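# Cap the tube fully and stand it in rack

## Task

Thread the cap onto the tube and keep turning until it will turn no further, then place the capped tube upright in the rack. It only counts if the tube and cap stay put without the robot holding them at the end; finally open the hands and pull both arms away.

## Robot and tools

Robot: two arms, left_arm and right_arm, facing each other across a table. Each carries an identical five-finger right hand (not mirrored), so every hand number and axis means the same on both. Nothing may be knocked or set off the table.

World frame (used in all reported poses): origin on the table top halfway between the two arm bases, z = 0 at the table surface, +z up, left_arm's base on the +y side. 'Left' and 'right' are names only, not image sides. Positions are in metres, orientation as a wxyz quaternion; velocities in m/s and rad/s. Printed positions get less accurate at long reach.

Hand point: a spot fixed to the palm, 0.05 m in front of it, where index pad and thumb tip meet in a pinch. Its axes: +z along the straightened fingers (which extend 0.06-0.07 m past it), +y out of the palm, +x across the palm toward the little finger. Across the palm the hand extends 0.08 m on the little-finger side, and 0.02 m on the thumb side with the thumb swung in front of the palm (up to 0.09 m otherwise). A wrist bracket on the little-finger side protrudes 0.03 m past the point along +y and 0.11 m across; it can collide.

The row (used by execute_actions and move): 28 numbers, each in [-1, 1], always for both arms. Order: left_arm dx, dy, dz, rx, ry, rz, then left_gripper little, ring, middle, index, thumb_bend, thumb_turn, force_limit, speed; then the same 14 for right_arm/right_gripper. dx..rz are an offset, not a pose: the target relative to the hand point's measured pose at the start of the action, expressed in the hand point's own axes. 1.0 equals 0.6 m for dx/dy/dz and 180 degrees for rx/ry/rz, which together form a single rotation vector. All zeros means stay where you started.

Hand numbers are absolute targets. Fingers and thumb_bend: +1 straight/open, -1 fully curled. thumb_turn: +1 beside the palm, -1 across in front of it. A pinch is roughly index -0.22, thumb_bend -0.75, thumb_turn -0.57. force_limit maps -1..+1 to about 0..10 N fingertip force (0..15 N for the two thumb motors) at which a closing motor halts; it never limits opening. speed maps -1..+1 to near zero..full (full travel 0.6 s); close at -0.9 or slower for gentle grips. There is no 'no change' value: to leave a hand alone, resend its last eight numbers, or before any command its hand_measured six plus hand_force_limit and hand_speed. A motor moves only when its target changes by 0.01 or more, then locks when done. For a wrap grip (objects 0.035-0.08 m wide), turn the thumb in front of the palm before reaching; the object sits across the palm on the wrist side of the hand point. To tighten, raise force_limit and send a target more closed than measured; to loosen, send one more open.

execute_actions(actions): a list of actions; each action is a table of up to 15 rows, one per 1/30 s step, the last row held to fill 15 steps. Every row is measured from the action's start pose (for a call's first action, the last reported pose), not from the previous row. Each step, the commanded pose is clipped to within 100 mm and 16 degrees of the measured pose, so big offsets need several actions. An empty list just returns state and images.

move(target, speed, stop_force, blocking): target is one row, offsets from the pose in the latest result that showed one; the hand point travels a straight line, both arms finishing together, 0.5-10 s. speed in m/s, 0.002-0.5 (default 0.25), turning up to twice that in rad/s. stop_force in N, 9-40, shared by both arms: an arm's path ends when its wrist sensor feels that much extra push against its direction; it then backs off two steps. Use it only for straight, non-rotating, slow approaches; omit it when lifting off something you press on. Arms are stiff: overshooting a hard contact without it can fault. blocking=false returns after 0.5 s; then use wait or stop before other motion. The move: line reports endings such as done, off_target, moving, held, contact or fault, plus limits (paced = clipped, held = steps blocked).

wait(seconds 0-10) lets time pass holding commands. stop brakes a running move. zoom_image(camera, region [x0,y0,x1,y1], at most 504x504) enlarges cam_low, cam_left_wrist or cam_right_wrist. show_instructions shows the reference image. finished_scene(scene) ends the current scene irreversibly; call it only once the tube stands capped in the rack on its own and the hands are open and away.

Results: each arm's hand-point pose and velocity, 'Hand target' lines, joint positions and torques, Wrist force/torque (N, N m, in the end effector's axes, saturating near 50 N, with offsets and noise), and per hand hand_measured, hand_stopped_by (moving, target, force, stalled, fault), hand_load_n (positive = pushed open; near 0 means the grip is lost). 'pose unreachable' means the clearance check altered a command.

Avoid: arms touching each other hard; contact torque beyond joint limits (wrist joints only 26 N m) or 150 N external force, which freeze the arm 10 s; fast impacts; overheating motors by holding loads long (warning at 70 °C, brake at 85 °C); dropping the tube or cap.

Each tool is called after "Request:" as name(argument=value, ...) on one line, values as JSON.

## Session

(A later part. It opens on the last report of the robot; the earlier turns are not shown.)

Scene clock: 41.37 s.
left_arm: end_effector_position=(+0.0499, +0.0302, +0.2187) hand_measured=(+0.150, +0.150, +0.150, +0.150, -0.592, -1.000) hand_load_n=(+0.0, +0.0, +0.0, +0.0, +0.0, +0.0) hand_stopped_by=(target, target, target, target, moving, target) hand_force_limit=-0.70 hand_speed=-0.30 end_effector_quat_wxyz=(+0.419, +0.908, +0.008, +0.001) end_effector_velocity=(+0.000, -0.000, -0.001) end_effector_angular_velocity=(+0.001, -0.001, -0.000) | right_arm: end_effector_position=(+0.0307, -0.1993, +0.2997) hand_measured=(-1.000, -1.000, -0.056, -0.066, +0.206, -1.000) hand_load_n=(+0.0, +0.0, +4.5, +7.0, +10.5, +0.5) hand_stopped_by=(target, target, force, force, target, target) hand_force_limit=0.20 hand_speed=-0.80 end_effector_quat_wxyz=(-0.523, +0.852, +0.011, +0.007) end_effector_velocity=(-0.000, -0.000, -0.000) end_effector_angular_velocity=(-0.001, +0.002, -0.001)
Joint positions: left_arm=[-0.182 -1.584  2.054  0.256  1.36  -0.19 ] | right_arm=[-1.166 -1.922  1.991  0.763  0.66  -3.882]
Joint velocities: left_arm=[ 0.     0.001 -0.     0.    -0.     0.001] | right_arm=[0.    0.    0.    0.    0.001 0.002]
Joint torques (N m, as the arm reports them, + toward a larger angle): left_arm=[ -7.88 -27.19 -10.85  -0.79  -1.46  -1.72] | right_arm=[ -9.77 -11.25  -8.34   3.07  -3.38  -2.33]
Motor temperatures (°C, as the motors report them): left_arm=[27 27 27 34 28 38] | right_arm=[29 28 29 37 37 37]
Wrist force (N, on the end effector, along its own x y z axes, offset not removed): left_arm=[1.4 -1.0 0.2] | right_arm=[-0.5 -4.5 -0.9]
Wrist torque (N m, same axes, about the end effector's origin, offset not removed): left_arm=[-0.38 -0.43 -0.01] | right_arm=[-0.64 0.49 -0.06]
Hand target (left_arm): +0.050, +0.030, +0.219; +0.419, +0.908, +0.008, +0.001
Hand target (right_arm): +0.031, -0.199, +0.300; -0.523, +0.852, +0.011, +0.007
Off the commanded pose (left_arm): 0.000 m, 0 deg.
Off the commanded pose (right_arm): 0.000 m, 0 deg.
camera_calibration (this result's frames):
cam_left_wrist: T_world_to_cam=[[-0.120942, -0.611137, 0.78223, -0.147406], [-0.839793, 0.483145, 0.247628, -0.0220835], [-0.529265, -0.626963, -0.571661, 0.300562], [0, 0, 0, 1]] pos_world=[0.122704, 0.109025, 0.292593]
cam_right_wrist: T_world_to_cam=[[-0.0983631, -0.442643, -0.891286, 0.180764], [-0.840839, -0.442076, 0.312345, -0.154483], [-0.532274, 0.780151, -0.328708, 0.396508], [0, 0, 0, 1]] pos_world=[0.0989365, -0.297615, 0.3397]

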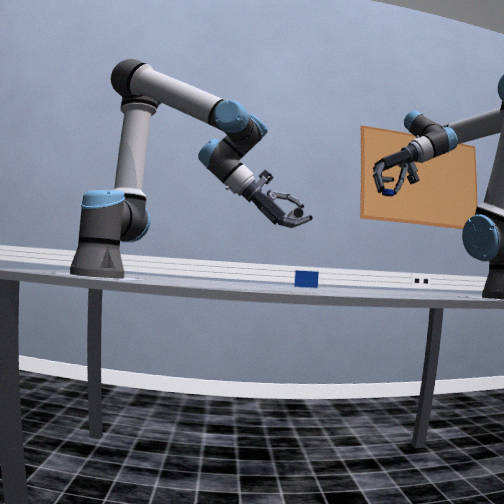

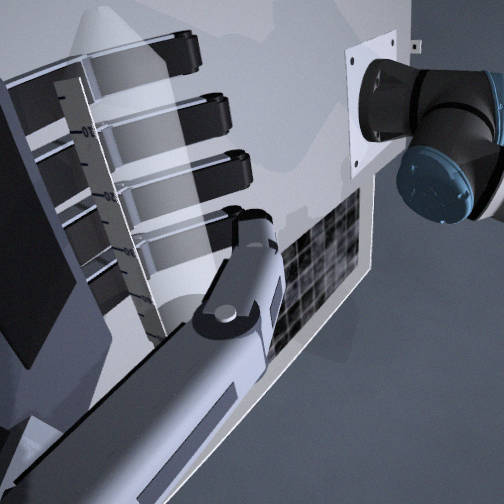

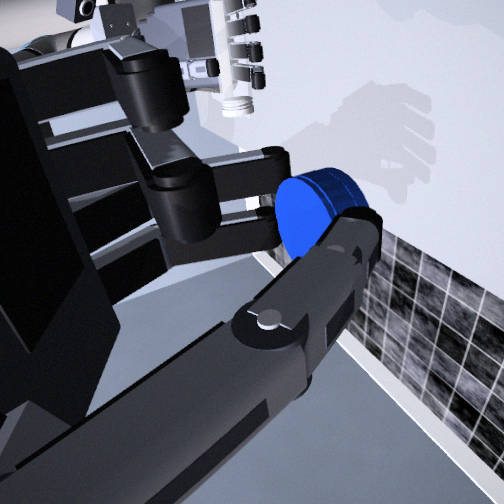

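Good. Clamp with thumb hard.

Request:
execute_actions(actions=[[[0,0,0,0,0,0,0.15,0.15,0.15,0.15,-0.98,-1,0.7,-0.5,0,0,0,0,0,0,-1,-1,-0.4,-0.4,0.2,-1,0.2,-0.8]],[[0,0,0,0,0,0,0.15,0.15,0.15,0.15,-0.98,-1,0.7,-0.5,0,0,0,0,0,0,-1,-1,-0.4,-0.4,0.2,-1,0.2,-0.8]]])

Scene clock: 42.53 s.
left_arm: end_effector_position=(+0.0499, +0.0302, +0.2187) hand_measured=(+0.150, +0.150, +0.150, +0.150, -0.970, -1.000) hand_load_n=(+0.0, +0.5, +0.0, +1.5, +6.0, +0.5) hand_stopped_by=(target, target, target, target, stalled, target) hand_force_limit=0.70 hand_speed=-0.50 end_effector_quat_wxyz=(+0.419, +0.908, +0.008, +0.001) end_effector_velocity=(-0.000, +0.000, +0.001) end_effector_angular_velocity=(-0.001, +0.000, -0.000) | right_arm: end_effector_position=(+0.0307, -0.1993, +0.2997) hand_measured=(-1.000, -1.000, -0.056, -0.066, +0.206, -1.000) hand_load_n=(+0.0, +0.0, +4.5, +7.0, +10.5, +0.5) hand_stopped_by=(target, target, force, force, target, target) hand_force_limit=0.20 hand_speed=-0.80 end_effector_quat_wxyz=(-0.523, +0.852, +0.011, +0.007) end_effector_velocity=(-0.000, -0.000, +0.000) end_effector_angular_velocity=(+0.000, +0.000, +0.001)
Joint positions: left_arm=[-0.182 -1.584  2.054  0.256  1.36  -0.19 ] | right_arm=[-1.166 -1.922  1.991  0.763  0.66  -3.882]
Joint velocities: left_arm=[-0.    -0.001 -0.     0.     0.     0.   ] | right_arm=[-0.    -0.    -0.     0.001 -0.001 -0.001]
Joint torques (N m, as the arm reports them, + toward a larger angle): left_arm=[ -7.17 -26.08 -10.14  -0.86  -1.59  -1.71] | right_arm=[-10.79 -11.7   -7.91   2.92  -3.41  -2.3 ]
Motor temperatures (°C, as the motors report them): left_arm=[27 27 27 34 28 38] | right_arm=[29 28 29 37 37 37]
Wrist force (N, on the end effector, along its own x y z axes, offset not removed): left_arm=[1.0 -0.6 1.0] | right_arm=[-1.4 -0.4 -2.0]
Wrist torque (N m, same axes, about the end effector's origin, offset not removed): left_arm=[-0.40 -0.37 -0.05] | right_arm=[0.18 0.52 -0.10]
Hand target (left_arm): +0.050, +0.030, +0.219; +0.419, +0.908, +0.008, +0.001
Hand target (right_arm): +0.031, -0.199, +0.300; -0.523, +0.852, +0.011, +0.007
Off the commanded pose (left_arm): 0.000 m, 0 deg.
Off the commanded pose (right_arm): 0.000 m, 0 deg.
camera_calibration (this result's frames):
cam_left_wrist: T_world_to_cam=[[-0.120941, -0.611137, 0.78223, -0.147406], [-0.839793, 0.483145, 0.247628, -0.0220835], [-0.529265, -0.626963, -0.571661, 0.300562], [0, 0, 0, 1]] pos_world=[0.122704, 0.109025, 0.292593]
cam_right_wrist: T_world_to_cam=[[-0.0983629, -0.442643, -0.891287, 0.180764], [-0.840839, -0.442076, 0.312345, -0.154482], [-0.532274, 0.780151, -0.328708, 0.396508], [0, 0, 0, 1]] pos_world=[0.0989365, -0.297615, 0.3397]

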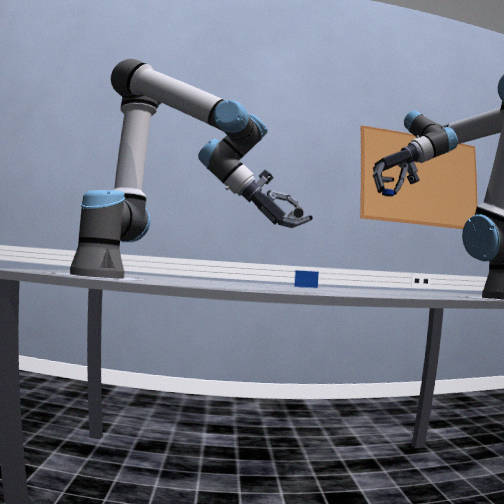

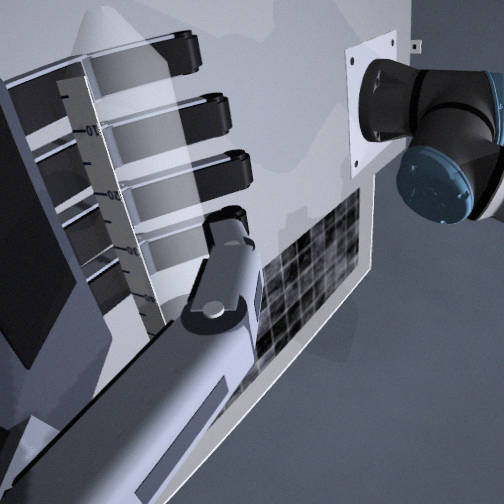

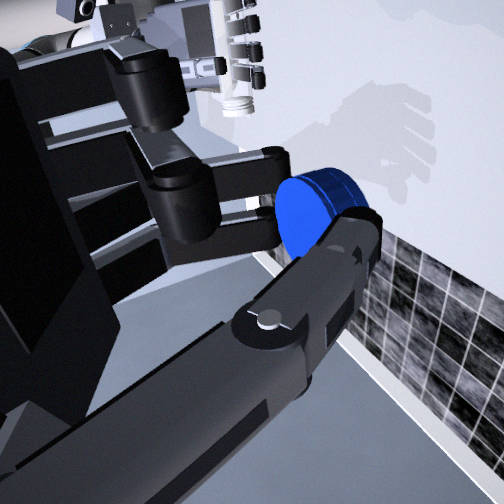

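Request:
execute_actions(actions=[[[0,0,0,0,0,0,0.12,0.1,-0.2,-0.2,-0.98,-1,-0.2,-0.8,0,0,0,0,0,0,-1,-1,-0.4,-0.4,0.2,-1,0.2,-0.8]]])

Request:
move(target=[0,0.032,0.1,-0.176,-0.176,-0.477,0.12,0.1,-0.2,-0.2,-0.98,-1,-0.2,-0.8,-0.03,-0.06,0.12,0,0.004,0.007,-1,-1,-0.4,-0.4,0.2,-1,0.2,-0.8], speed=0.4)

Request:
zoom_image(camera="cam_low", region=[275,160,385,270])

Scene clock: 43.30 s.
left_arm: end_effector_position=(+0.0499, +0.0302, +0.2187) hand_measured=(+0.120, +0.100, +0.018, +0.018, -0.966, -1.000) hand_load_n=(+0.0, +0.0, +2.0, +1.5, +11.0, +0.5) hand_stopped_by=(target, target, moving, moving, stalled, target) hand_force_limit=-0.20 hand_speed=-0.80 end_effector_quat_wxyz=(+0.419, +0.908, +0.008, +0.001) end_effector_velocity=(+0.000, +0.000, +0.000) end_effector_angular_velocity=(-0.000, -0.000, +0.001) | right_arm: end_effector_position=(+0.0307, -0.1993, +0.2997) hand_measured=(-1.000, -1.000, -0.056, -0.066, +0.206, -1.000) hand_load_n=(+0.0, +0.0, +4.5, +7.0, +10.5, +0.5) hand_stopped_by=(target, target, force, force, target, target) hand_force_limit=0.20 hand_speed=-0.80 end_effector_quat_wxyz=(-0.523, +0.852, +0.011, +0.007) end_effector_velocity=(-0.000, +0.000, +0.000) end_effector_angular_velocity=(-0.000, +0.004, -0.001)
Joint positions: left_arm=[-0.182 -1.584  2.054  0.256  1.36  -0.19 ] | right_arm=[-1.166 -1.922  1.991  0.763  0.66  -3.882]
Joint velocities: left_arm=[ 0.001 -0.001  0.     0.    -0.     0.   ] | right_arm=[-0.     0.001 -0.     0.001 -0.     0.003]
Joint torques (N m, as the arm reports them, + toward a larger angle): left_arm=[ -7.49 -27.11 -10.34  -1.09  -1.62  -1.78] | right_arm=[-10.18 -11.48  -8.14   2.9   -3.38  -2.34]
Motor temperatures (°C, as the motors report them): left_arm=[27 27 27 34 28 38] | right_arm=[29 28 29 37 37 37]
Wrist force (N, on the end effector, along its own x y z axes, offset not removed): left_arm=[-0.1 -2.0 2.3] | right_arm=[4.1 1.7 0.3]
Wrist torque (N m, same axes, about the end effector's origin, offset not removed): left_arm=[-0.61 -0.24 -0.03] | right_arm=[0.21 -0.14 0.30]
Hand target (left_arm): +0.050, +0.030, +0.219; +0.419, +0.908, +0.008, +0.001
Hand target (right_arm): +0.031, -0.199, +0.300; -0.523, +0.852, +0.011, +0.007
Off the commanded pose (left_arm): 0.000 m, 0 deg.
Off the commanded pose (right_arm): 0.000 m, 0 deg.
camera_calibration (this result's frames):
cam_left_wrist: T_world_to_cam=[[-0.120941, -0.611137, 0.78223, -0.147406], [-0.839793, 0.483145, 0.247628, -0.0220836], [-0.529265, -0.626963, -0.571661, 0.300562], [0, 0, 0, 1]] pos_world=[0.122704, 0.109025, 0.292593]
cam_right_wrist: T_world_to_cam=[[-0.098363, -0.442643, -0.891286, 0.180764], [-0.840839, -0.442076, 0.312345, -0.154483], [-0.532274, 0.780151, -0.328708, 0.396508], [0, 0, 0, 1]] pos_world=[0.0989364, -0.297615, 0.3397]

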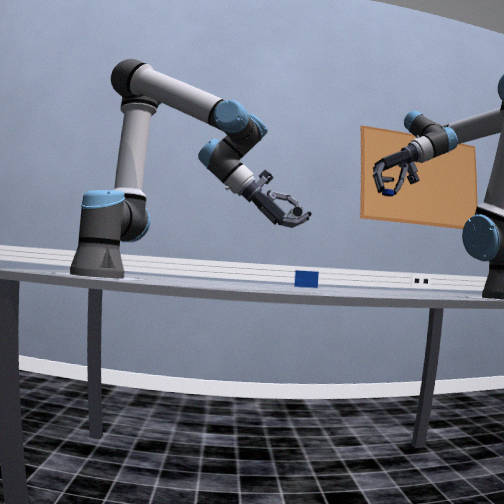

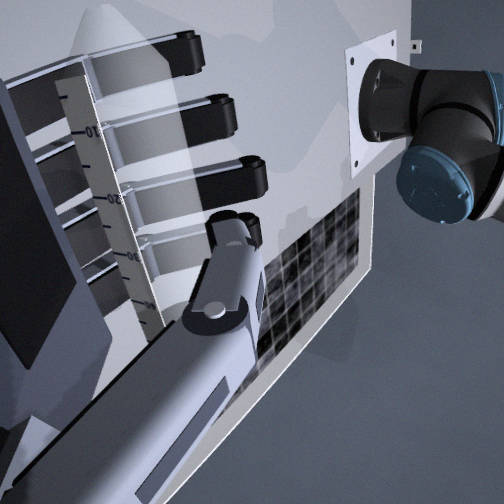

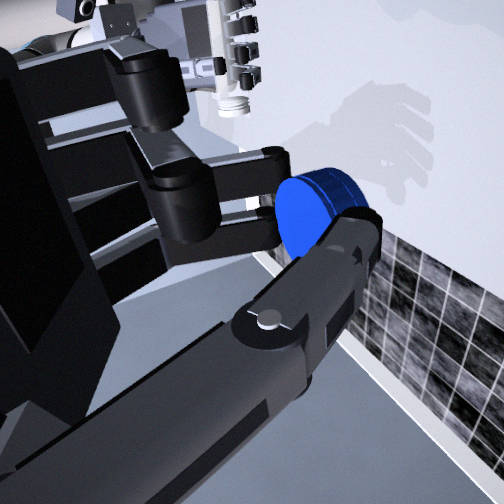

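Scene clock: 46.03 s.
left_arm: end_effector_position=(+0.0505, -0.0277, +0.1939) hand_measured=(+0.120, +0.100, -0.200, -0.200, -0.970, -1.000) hand_load_n=(+0.0, +0.0, +0.5, +0.5, +2.5, +0.0) hand_stopped_by=(target, target, target, target, stalled, target) hand_force_limit=-0.20 hand_speed=-0.80 end_effector_quat_wxyz=(+0.502, +0.496, +0.504, -0.498) end_effector_velocity=(+0.000, -0.001, +0.001) end_effector_angular_velocity=(-0.006, +0.009, +0.007) | right_arm: end_effector_position=(+0.0117, -0.1190, +0.2988) hand_measured=(-1.000, -1.000, -0.056, -0.066, +0.206, -1.000) hand_load_n=(+0.0, +0.0, +4.5, +7.0, +10.5, +0.5) hand_stopped_by=(target, target, force, force, target, target) hand_force_limit=0.20 hand_speed=-0.80 end_effector_quat_wxyz=(-0.523, +0.852, -0.001, +0.006) end_effector_velocity=(-0.001, +0.000, +0.000) end_effector_angular_velocity=(+0.000, +0.000, +0.000)
Joint positions: left_arm=[-0.417 -1.372  2.308 -0.936  1.055 -1.575] | right_arm=[-0.807 -1.766  1.845  0.514  0.944 -3.528]
Joint velocities: left_arm=[-0.003  0.002 -0.002 -0.007 -0.011 -0.006] | right_arm=[ 0.002  0.    -0.001 -0.     0.002  0.002]
Joint torques (N m, as the arm reports them, + toward a larger angle): left_arm=[ -8.59 -10.36 -25.41  -2.83  -1.7   -2.77] | right_arm=[  9.78  -3.72 -32.79  -1.39   2.31   2.35]
Motor temperatures (°C, as the motors report them): left_arm=[27 27 27 34 28 38] | right_arm=[29 28 29 37 37 37]
Wrist force (N, on the end effector, along its own x y z axes, offset not removed): left_arm=[1.9 -1.4 2.0] | right_arm=[3.5 -7.0 -2.0]
Wrist torque (N m, same axes, about the end effector's origin, offset not removed): left_arm=[-0.60 -0.58 0.06] | right_arm=[-0.70 -0.29 0.13]
Hand target (left_arm): +0.051, -0.028, +0.194; +0.502, +0.496, +0.504, -0.498
Hand target (right_arm): +0.012, -0.119, +0.299; -0.523, +0.852, -0.001, +0.006
Off the commanded pose (left_arm): 0.001 m, 0 deg.
Off the commanded pose (right_arm): 0.000 m, 0 deg.
move: done
camera_calibration (this result's frames):
cam_left_wrist: T_world_to_cam=[[0.989977, 0.055928, 0.129685, -0.0744577], [-0.13945, 0.532434, 0.834905, -0.135339], [-0.022354, -0.844622, 0.534897, 0.00428839], [0, 0, 0, 1]] pos_world=[0.0549342, 0.0798457, 0.120358]
cam_right_wrist: T_world_to_cam=[[-0.120342, -0.439754, -0.890019, 0.213883], [-0.845455, -0.424492, 0.324056, -0.136008], [-0.520311, 0.791469, -0.320708, 0.322251], [0, 0, 0, 1]] pos_world=[0.0784209, -0.21873, 0.337783]

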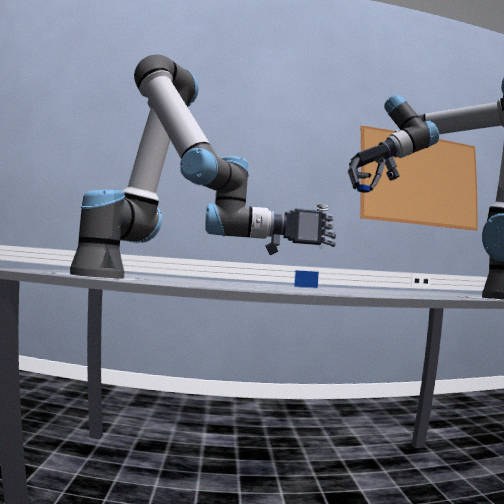

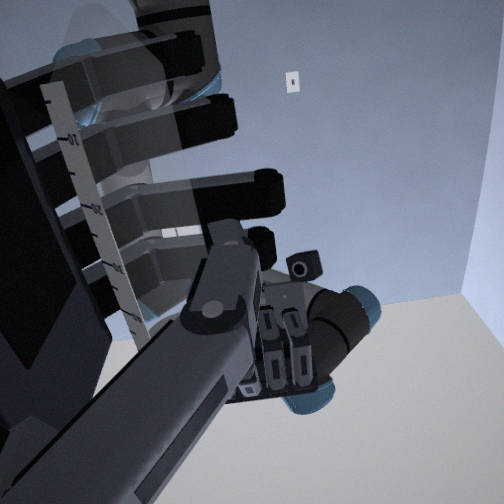

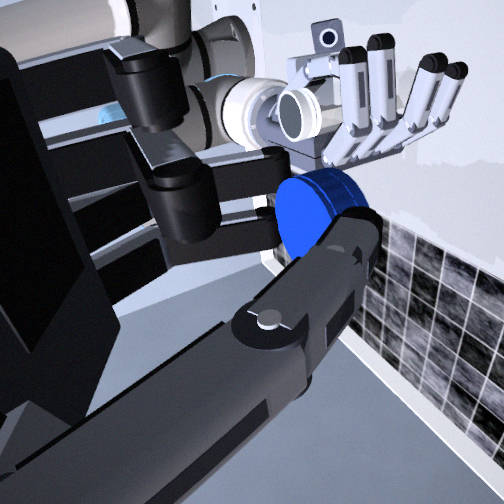

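Region (275, 160, 385, 270) of cam_low's 504x504 image, scaled by 4.582, with more detail than that image has.

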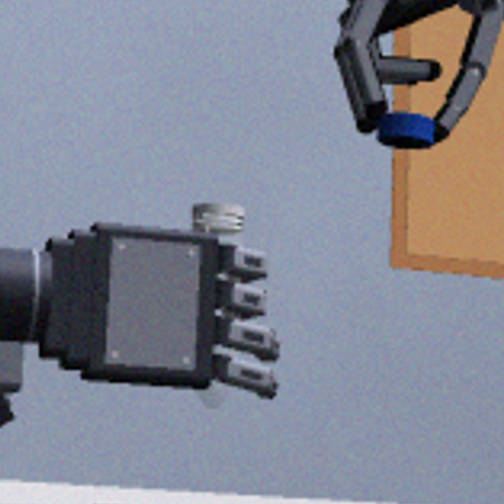

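Request:
move(target=[0,0,0,0,0,0.5,1,0.1,-0.2,-0.2,-0.98,-1,-0.2,0,0.27,0,0.05,0,0,0,-1,-1,-0.4,-0.4,0.2,-1,0.2,-0.8], speed=0.3)

Request:
move(target=[0,0,0,0,0,0,1,0.1,-0.2,-0.2,-0.98,-1,-0.2,0,-0.02,0.106,0.159,0,0,0,-1,-1,-0.4,-0.4,0.2,-1,0.2,-0.8], speed=0.15)

Request:
zoom_image(camera="cam_low", region=[275,160,385,270])

Scene clock: 49.80 s.
left_arm: end_effector_position=(+0.0507, -0.0276, +0.1942) hand_measured=(+1.000, +0.100, -0.200, -0.200, -0.970, -1.000) hand_load_n=(+0.0, +0.0, +0.5, +0.5, +2.5, +0.0) hand_stopped_by=(target, target, target, target, stalled, target) hand_force_limit=-0.20 hand_speed=0.00 end_effector_quat_wxyz=(+0.707, +0.707, +0.006, +0.003) end_effector_velocity=(-0.000, +0.000, -0.000) end_effector_angular_velocity=(+0.001, -0.010, -0.001) | right_arm: end_effector_position=(+0.1740, -0.0939, +0.2862) hand_measured=(-1.000, -1.000, -0.056, -0.066, +0.206, -1.000) hand_load_n=(+0.0, +0.0, +4.5, +7.0, +10.5, +0.5) hand_stopped_by=(target, target, force, force, target, target) hand_force_limit=0.20 hand_speed=-0.80 end_effector_quat_wxyz=(-0.523, +0.852, -0.001, +0.006) end_effector_velocity=(+0.001, +0.000, -0.000) end_effector_angular_velocity=(-0.001, +0.000, +0.001)
Joint positions: left_arm=[-0.15  -1.29   2.325 -1.035  1.322 -0.004] | right_arm=[-1.088 -1.483  1.635  0.6    0.724 -3.764]
Joint velocities: left_arm=[ 0.002 -0.001 -0.001  0.002  0.004  0.01 ] | right_arm=[-0.001  0.003 -0.002  0.001 -0.001 -0.002]
Joint torques (N m, as the arm reports them, + toward a larger angle): left_arm=[ 11.86 -33.91 -22.18   0.11   1.15   2.56] | right_arm=[ -9.98 -14.42 -31.25   2.85  -3.46  -2.16]
Motor temperatures (°C, as the motors report them): left_arm=[27 27 28 34 28 38] | right_arm=[29 28 29 37 37 37]
Wrist force (N, on the end effector, along its own x y z axes, offset not removed): left_arm=[1.0 -2.3 1.3] | right_arm=[1.9 -3.1 -0.2]
Wrist torque (N m, same axes, about the end effector's origin, offset not removed): left_arm=[-0.67 -0.37 -0.09] | right_arm=[-0.42 -0.16 0.01]
Hand target (left_arm): +0.051, -0.028, +0.194; +0.707, +0.707, +0.005, +0.003
Hand target (right_arm): +0.174, -0.094, +0.286; -0.523, +0.852, -0.001, +0.006
Off the commanded pose (left_arm): 0.000 m, 0 deg.
Off the commanded pose (right_arm): 0.000 m, 0 deg.
move: done
camera_calibration (this result's frames):
cam_left_wrist: T_world_to_cam=[[-0.130244, 0.0423096, 0.990579, -0.18547], [-0.841002, 0.524436, -0.132977, 0.0876915], [-0.525122, -0.850398, -0.0327225, 0.139812], [0, 0, 0, 1]] pos_world=[0.12301, 0.0807543, 0.199959]
cam_right_wrist: T_world_to_cam=[[-0.120122, -0.439956, -0.889949, 0.233222], [-0.84556, -0.424381, 0.323928, 0.0160047], [-0.520191, 0.791416, -0.321031, 0.382878], [0, 0, 0, 1]] pos_world=[0.240718, -0.193616, 0.325287]

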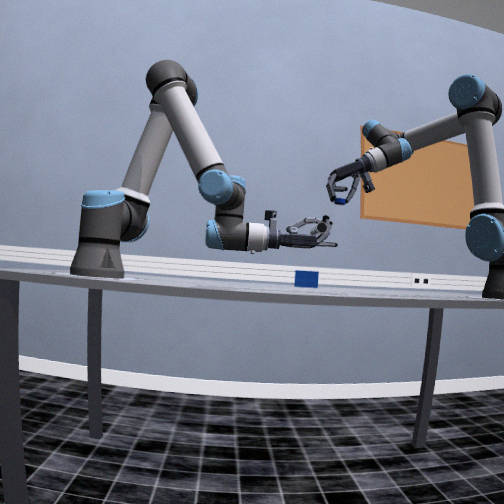

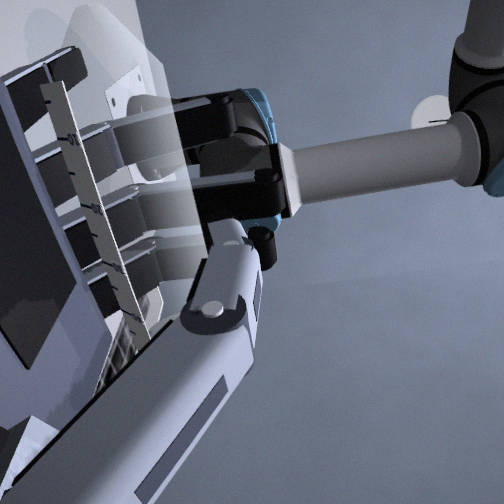

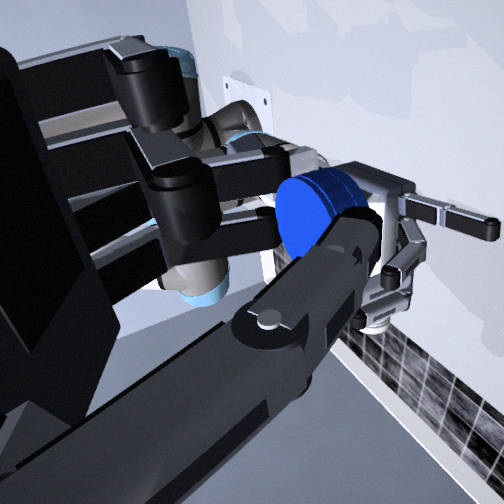

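Scene clock: 51.13 s.
left_arm: end_effector_position=(+0.0508, -0.0276, +0.1943) hand_measured=(+1.000, +0.100, -0.200, -0.200, -0.970, -1.000) hand_load_n=(+0.0, +0.0, +0.5, +0.5, +2.5, +0.0) hand_stopped_by=(target, target, target, target, stalled, target) hand_force_limit=-0.20 hand_speed=0.00 end_effector_quat_wxyz=(+0.707, +0.707, +0.006, +0.003) end_effector_velocity=(-0.000, +0.000, +0.000) end_effector_angular_velocity=(-0.001, -0.001, -0.000) | right_arm: end_effector_position=(+0.1632, -0.0377, +0.1864) hand_measured=(-1.000, -1.000, -0.056, -0.066, +0.206, -1.000) hand_load_n=(+0.0, +0.0, +4.5, +7.0, +10.5, +0.5) hand_stopped_by=(target, target, force, force, target, target) hand_force_limit=0.20 hand_speed=-0.80 end_effector_quat_wxyz=(-0.523, +0.852, -0.001, +0.006) end_effector_velocity=(-0.000, +0.001, -0.002) end_effector_angular_velocity=(-0.001, +0.002, -0.000)
Joint positions: left_arm=[-0.15  -1.29   2.325 -1.035  1.322 -0.004] | right_arm=[-0.951 -1.343  1.719  0.285  0.828 -3.637]
Joint velocities: left_arm=[-0.    -0.001  0.    -0.     0.     0.001] | right_arm=[ 0.002  0.004  0.    -0.003  0.002  0.002]
Joint torques (N m, as the arm reports them, + toward a larger angle): left_arm=[-10.82 -25.19 -13.23  -3.38  -1.57  -2.48] | right_arm=[ 10.18 -18.81  -6.7   -1.15   2.04   2.41]
Motor temperatures (°C, as the motors report them): left_arm=[27 27 28 34 28 38] | right_arm=[29 28 29 37 37 37]
Wrist force (N, on the end effector, along its own x y z axes, offset not removed): left_arm=[1.6 -1.8 1.3] | right_arm=[2.6 1.4 -0.4]
Wrist torque (N m, same axes, about the end effector's origin, offset not removed): left_arm=[-0.57 -0.48 -0.01] | right_arm=[0.52 -0.29 0.23]
Hand target (left_arm): +0.051, -0.028, +0.194; +0.707, +0.707, +0.006, +0.003
Hand target (right_arm): +0.163, -0.038, +0.186; -0.523, +0.852, -0.001, +0.006
Off the commanded pose (left_arm): 0.000 m, 0 deg.
Off the commanded pose (right_arm): 0.000 m, 0 deg.
move: done
camera_calibration (this result's frames):
cam_left_wrist: T_world_to_cam=[[-0.130231, 0.0423682, 0.990578, -0.1855], [-0.841017, 0.524406, -0.132997, 0.0877156], [-0.5251, -0.850413, -0.0326613, 0.139798], [0, 0, 0, 1]] pos_world=[0.12302, 0.0807467, 0.199984]
cam_right_wrist: T_world_to_cam=[[-0.120206, -0.439866, -0.889982, 0.167809], [-0.845495, -0.424466, 0.323986, 0.0630635], [-0.520278, 0.79142, -0.320881, 0.300724], [0, 0, 0, 1]] pos_world=[0.229952, -0.137418, 0.225412]

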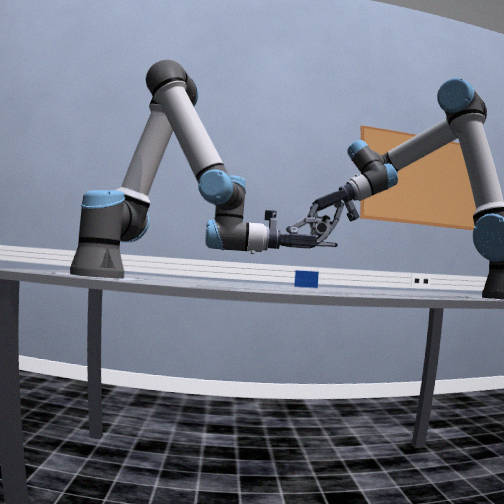

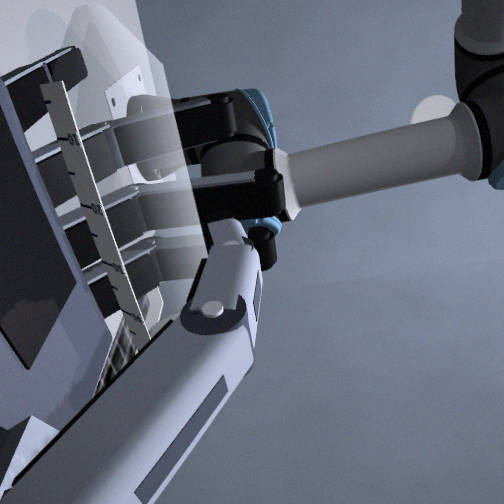

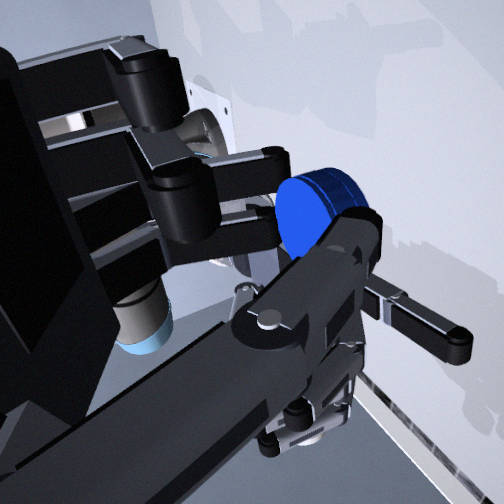

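Region (275, 160, 385, 270) of cam_low's 504x504 image, scaled by 4.582, with more detail than that image has.

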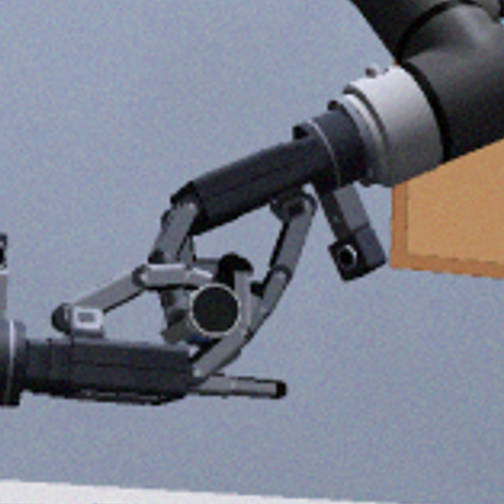

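Request:
move(target=[0,0,0,0,0,0,1,0.1,-0.2,-0.2,-0.9,-1,-0.2,0,-0.047,0.006,0.006,0,0,0,-1,-1,-0.4,-0.4,0.2,-1,0.2,-0.8], speed=0.03)

Scene clock: 52.67 s.
left_arm: end_effector_position=(+0.0507, -0.0276, +0.1943) hand_measured=(+1.000, +0.100, -0.200, -0.200, -0.900, -1.000) hand_load_n=(+0.0, +0.0, +0.0, +0.0, +0.0, +0.0) hand_stopped_by=(target, target, target, target, target, target) hand_force_limit=-0.20 hand_speed=0.00 end_effector_quat_wxyz=(+0.707, +0.707, +0.006, +0.003) end_effector_velocity=(+0.000, -0.000, -0.000) end_effector_angular_velocity=(+0.000, +0.001, -0.000) | right_arm: end_effector_position=(+0.1353, -0.0358, +0.1814) hand_measured=(-1.000, -1.000, -0.056, -0.066, +0.206, -1.000) hand_load_n=(+0.0, +0.0, +4.5, +7.0, +10.5, +0.5) hand_stopped_by=(target, target, force, force, target, target) hand_force_limit=0.20 hand_speed=-0.80 end_effector_quat_wxyz=(-0.523, +0.852, -0.001, +0.006) end_effector_velocity=(-0.002, -0.000, -0.000) end_effector_angular_velocity=(-0.001, -0.001, +0.000)
Joint positions: left_arm=[-0.15  -1.29   2.325 -1.035  1.322 -0.004] | right_arm=[-0.901 -1.373  1.767  0.242  0.868 -3.596]
Joint velocities: left_arm=[ 0.     0.001 -0.    -0.     0.    -0.001] | right_arm=[ 0.004 -0.002  0.003 -0.002  0.004  0.001]
Joint torques (N m, as the arm reports them, + toward a larger angle): left_arm=[ -6.54 -22.35 -10.92  -3.    -1.57  -2.36] | right_arm=[  9.67 -33.97  -5.79  -1.33   2.2    2.23]
Motor temperatures (°C, as the motors report them): left_arm=[27 27 28 34 28 38] | right_arm=[29 28 29 37 37 37]
Wrist force (N, on the end effector, along its own x y z axes, offset not removed): left_arm=[1.2 -2.2 1.4] | right_arm=[2.4 0.0 -3.8]
Wrist torque (N m, same axes, about the end effector's origin, offset not removed): left_arm=[-0.65 -0.41 -0.07] | right_arm=[0.32 0.00 0.17]
Hand target (left_arm): +0.051, -0.028, +0.194; +0.707, +0.707, +0.006, +0.003
Hand target (right_arm): +0.135, -0.036, +0.181; -0.523, +0.852, -0.001, +0.006
Off the commanded pose (left_arm): 0.000 m, 0 deg.
Off the commanded pose (right_arm): 0.000 m, 0 deg.
move: done
camera_calibration (this result's frames):
cam_left_wrist: T_world_to_cam=[[-0.130228, 0.0423734, 0.990578, -0.185502], [-0.841006, 0.524424, -0.132998, 0.0877049], [-0.525119, -0.850402, -0.0326587, 0.139791], [0, 0, 0, 1]] pos_world=[0.12301, 0.0807444, 0.199984]
cam_right_wrist: T_world_to_cam=[[-0.120243, -0.439843, -0.889988, 0.160817], [-0.84546, -0.424507, 0.324023, 0.0417995], [-0.520326, 0.791411, -0.320826, 0.283108], [0, 0, 0, 1]] pos_world=[0.201985, -0.135576, 0.22041]

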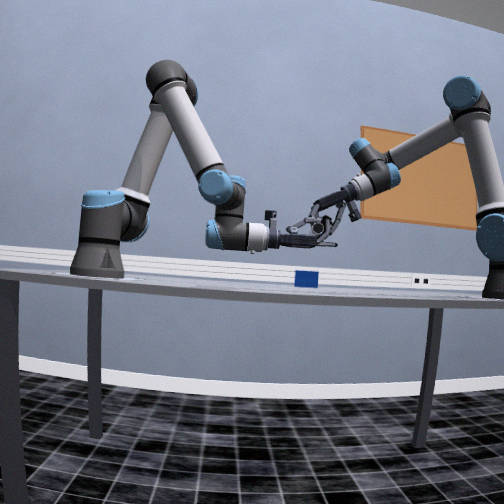

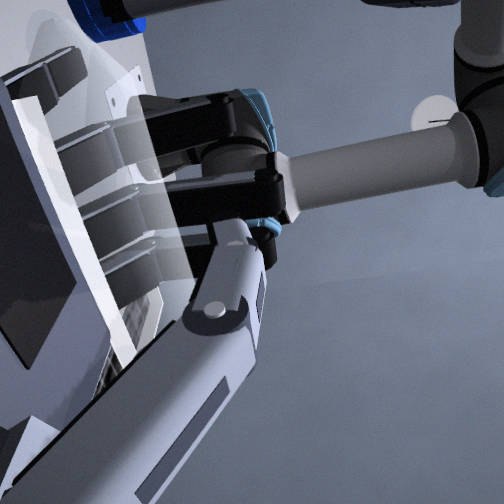

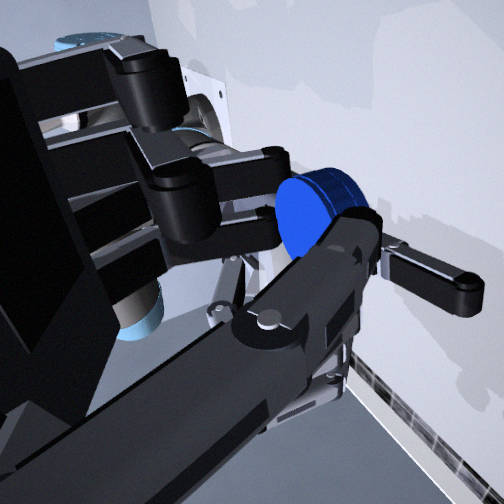

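Request:
move(target=[0,0,0,0,0,0,1,0.1,-0.2,-0.2,-0.9,-1,-0.2,0,0,0.003,0.016,0,0,0,-1,-1,-0.4,-0.4,0.2,-1,0.2,-0.8], speed=0.03)

Request:
move(target=[0,0,0,0,0,0,1,0.1,-0.2,-0.2,-0.9,-1,-0.2,0,-0.017,0,0,0,0,0,-1,-1,-0.4,-0.4,0.2,-1,0.2,-0.8], speed=0.02)

Scene clock: 53.70 s.
left_arm: end_effector_position=(+0.0507, -0.0276, +0.1943) hand_measured=(+1.000, +0.100, -0.200, -0.200, -0.900, -1.000) hand_load_n=(+0.0, +0.0, +0.0, +0.0, +0.0, +0.0) hand_stopped_by=(target, target, target, target, target, target) hand_force_limit=-0.20 hand_speed=0.00 end_effector_quat_wxyz=(+0.707, +0.707, +0.006, +0.003) end_effector_velocity=(+0.000, +0.000, -0.000) end_effector_angular_velocity=(+0.000, +0.000, +0.000) | right_arm: end_effector_position=(+0.1354, -0.0283, +0.1756) hand_measured=(-1.000, -1.000, -0.056, -0.066, +0.206, -1.000) hand_load_n=(+0.0, +0.0, +4.5, +7.0, +10.5, +0.5) hand_stopped_by=(target, target, force, force, target, target) hand_force_limit=0.20 hand_speed=-0.80 end_effector_quat_wxyz=(-0.523, +0.852, -0.001, +0.006) end_effector_velocity=(-0.000, +0.002, -0.002) end_effector_angular_velocity=(-0.001, +0.001, +0.000)
Joint positions: left_arm=[-0.15  -1.29   2.325 -1.035  1.322 -0.004] | right_arm=[-0.887 -1.354  1.757  0.225  0.879 -3.585]
Joint velocities: left_arm=[ 0. -0.  0.  0. -0. -0.] | right_arm=[ 0.003  0.006 -0.003 -0.003  0.002  0.003]
Joint torques (N m, as the arm reports them, + toward a larger angle): left_arm=[ -5.25 -22.74 -11.76  -2.97  -1.43  -2.49] | right_arm=[  9.99 -18.44 -30.73  -1.23   2.17   2.19]
Motor temperatures (°C, as the motors report them): left_arm=[27 27 28 34 28 38] | right_arm=[29 28 29 37 37 37]
Wrist force (N, on the end effector, along its own x y z axes, offset not removed): left_arm=[2.2 -0.4 1.1] | right_arm=[-3.1 -5.1 -2.8]
Wrist torque (N m, same axes, about the end effector's origin, offset not removed): left_arm=[-0.33 -0.60 0.04] | right_arm=[-0.42 0.52 -0.13]
Hand target (left_arm): +0.051, -0.028, +0.194; +0.707, +0.707, +0.006, +0.003
Hand target (right_arm): +0.135, -0.028, +0.175; -0.523, +0.852, -0.001, +0.006
Off the commanded pose (left_arm): 0.000 m, 0 deg.
Off the commanded pose (right_arm): 0.000 m, 0 deg.
move: done
camera_calibration (this result's frames):
cam_left_wrist: T_world_to_cam=[[-0.130229, 0.0423737, 0.990578, -0.185502], [-0.841006, 0.524424, -0.132998, 0.087705], [-0.525119, -0.850402, -0.0326585, 0.139791], [0, 0, 0, 1]] pos_world=[0.12301, 0.0807444, 0.199984]
cam_right_wrist: T_world_to_cam=[[-0.120246, -0.439828, -0.889995, 0.15898], [-0.845452, -0.424523, 0.324024, 0.0469724], [-0.520338, 0.791411, -0.320806, 0.275321], [0, 0, 0, 1]] pos_world=[0.20209, -0.128027, 0.214596]

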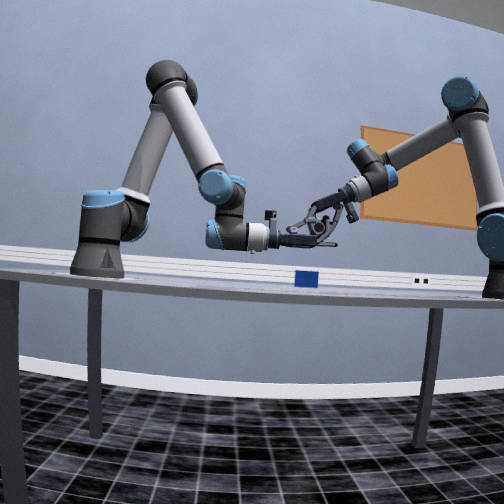

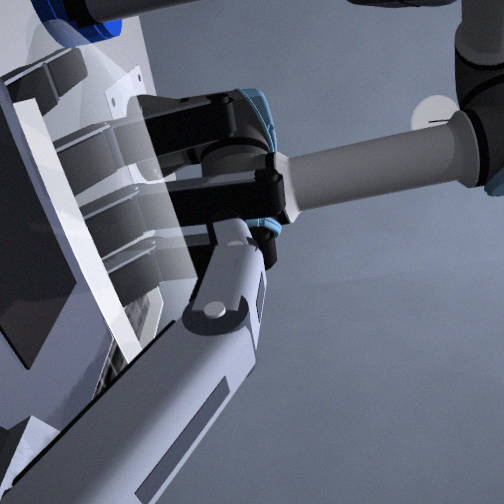

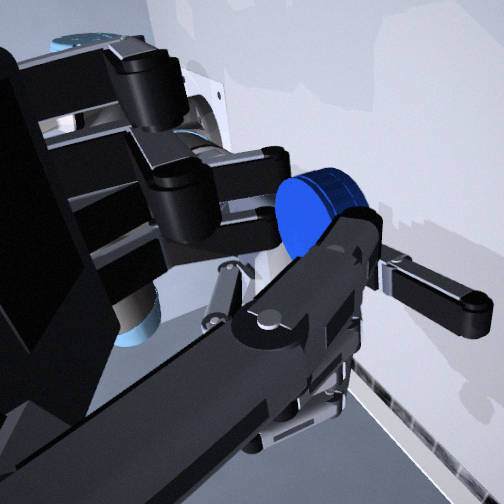

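Scene clock: 54.50 s.
left_arm: end_effector_position=(+0.0507, -0.0276, +0.1943) hand_measured=(+1.000, +0.100, -0.200, -0.200, -0.900, -1.000) hand_load_n=(+0.0, +0.0, +0.0, +0.0, +0.0, +0.0) hand_stopped_by=(target, target, target, target, target, target) hand_force_limit=-0.20 hand_speed=0.00 end_effector_quat_wxyz=(+0.707, +0.707, +0.006, +0.003) end_effector_velocity=(-0.000, +0.000, +0.002) end_effector_angular_velocity=(-0.003, +0.001, -0.001) | right_arm: end_effector_position=(+0.1254, -0.0282, +0.1755) hand_measured=(-1.000, -1.000, -0.056, -0.066, +0.206, -1.000) hand_load_n=(+0.0, +0.0, +4.5, +7.0, +10.5, +0.5) hand_stopped_by=(target, target, force, force, target, target) hand_force_limit=0.20 hand_speed=-0.80 end_effector_quat_wxyz=(-0.523, +0.852, -0.001, +0.006) end_effector_velocity=(-0.003, -0.000, +0.000) end_effector_angular_velocity=(+0.000, -0.002, +0.001)
Joint positions: left_arm=[-0.15  -1.29   2.325 -1.035  1.322 -0.004] | right_arm=[-0.869 -1.366  1.772  0.214  0.894 -3.572]
Joint velocities: left_arm=[-0.    -0.003  0.     0.     0.    -0.   ] | right_arm=[ 0.005 -0.004  0.003 -0.002  0.003  0.002]
Joint torques (N m, as the arm reports them, + toward a larger angle): left_arm=[ -5.79 -23.26 -10.96  -3.03  -1.68  -2.45] | right_arm=[  9.62 -34.85  -5.95  -1.24   2.4    2.4 ]
Motor temperatures (°C, as the motors report them): left_arm=[27 27 28 34 28 38] | right_arm=[29 28 29 37 37 37]
Wrist force (N, on the end effector, along its own x y z axes, offset not removed): left_arm=[0.7 -1.6 1.3] | right_arm=[-0.2 -5.4 1.0]
Wrist torque (N m, same axes, about the end effector's origin, offset not removed): left_arm=[-0.55 -0.34 -0.09] | right_arm=[-0.65 0.42 -0.02]
Hand target (left_arm): +0.051, -0.028, +0.194; +0.707, +0.707, +0.006, +0.003
Hand target (right_arm): +0.125, -0.028, +0.176; -0.523, +0.852, -0.001, +0.006
Off the commanded pose (left_arm): 0.000 m, 0 deg.
Off the commanded pose (right_arm): 0.000 m, 0 deg.
move: done
camera_calibration (this result's frames):
cam_left_wrist: T_world_to_cam=[[-0.130229, 0.0423736, 0.990578, -0.185502], [-0.841006, 0.524425, -0.132998, 0.0877049], [-0.525119, -0.850402, -0.0326586, 0.139791], [0, 0, 0, 1]] pos_world=[0.12301, 0.0807444, 0.199984]
cam_right_wrist: T_world_to_cam=[[-0.120258, -0.439826, -0.889995, 0.157767], [-0.845431, -0.424549, 0.324044, 0.0386021], [-0.52037, 0.791398, -0.320787, 0.270038], [0, 0, 0, 1]] pos_world=[0.192128, -0.127929, 0.214528]

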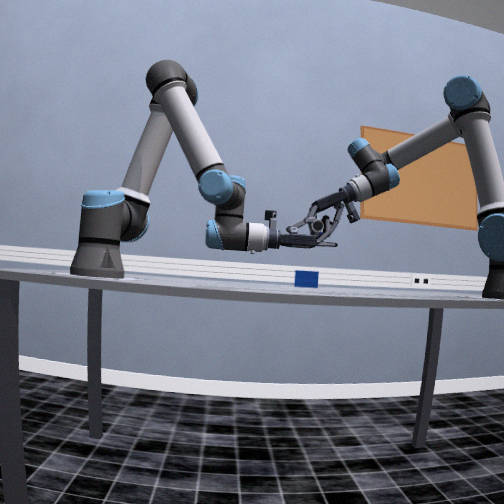

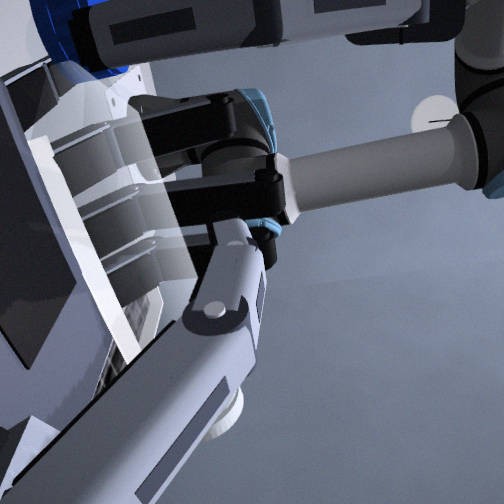

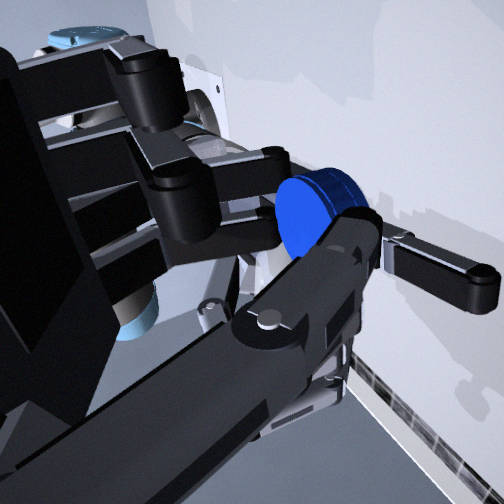

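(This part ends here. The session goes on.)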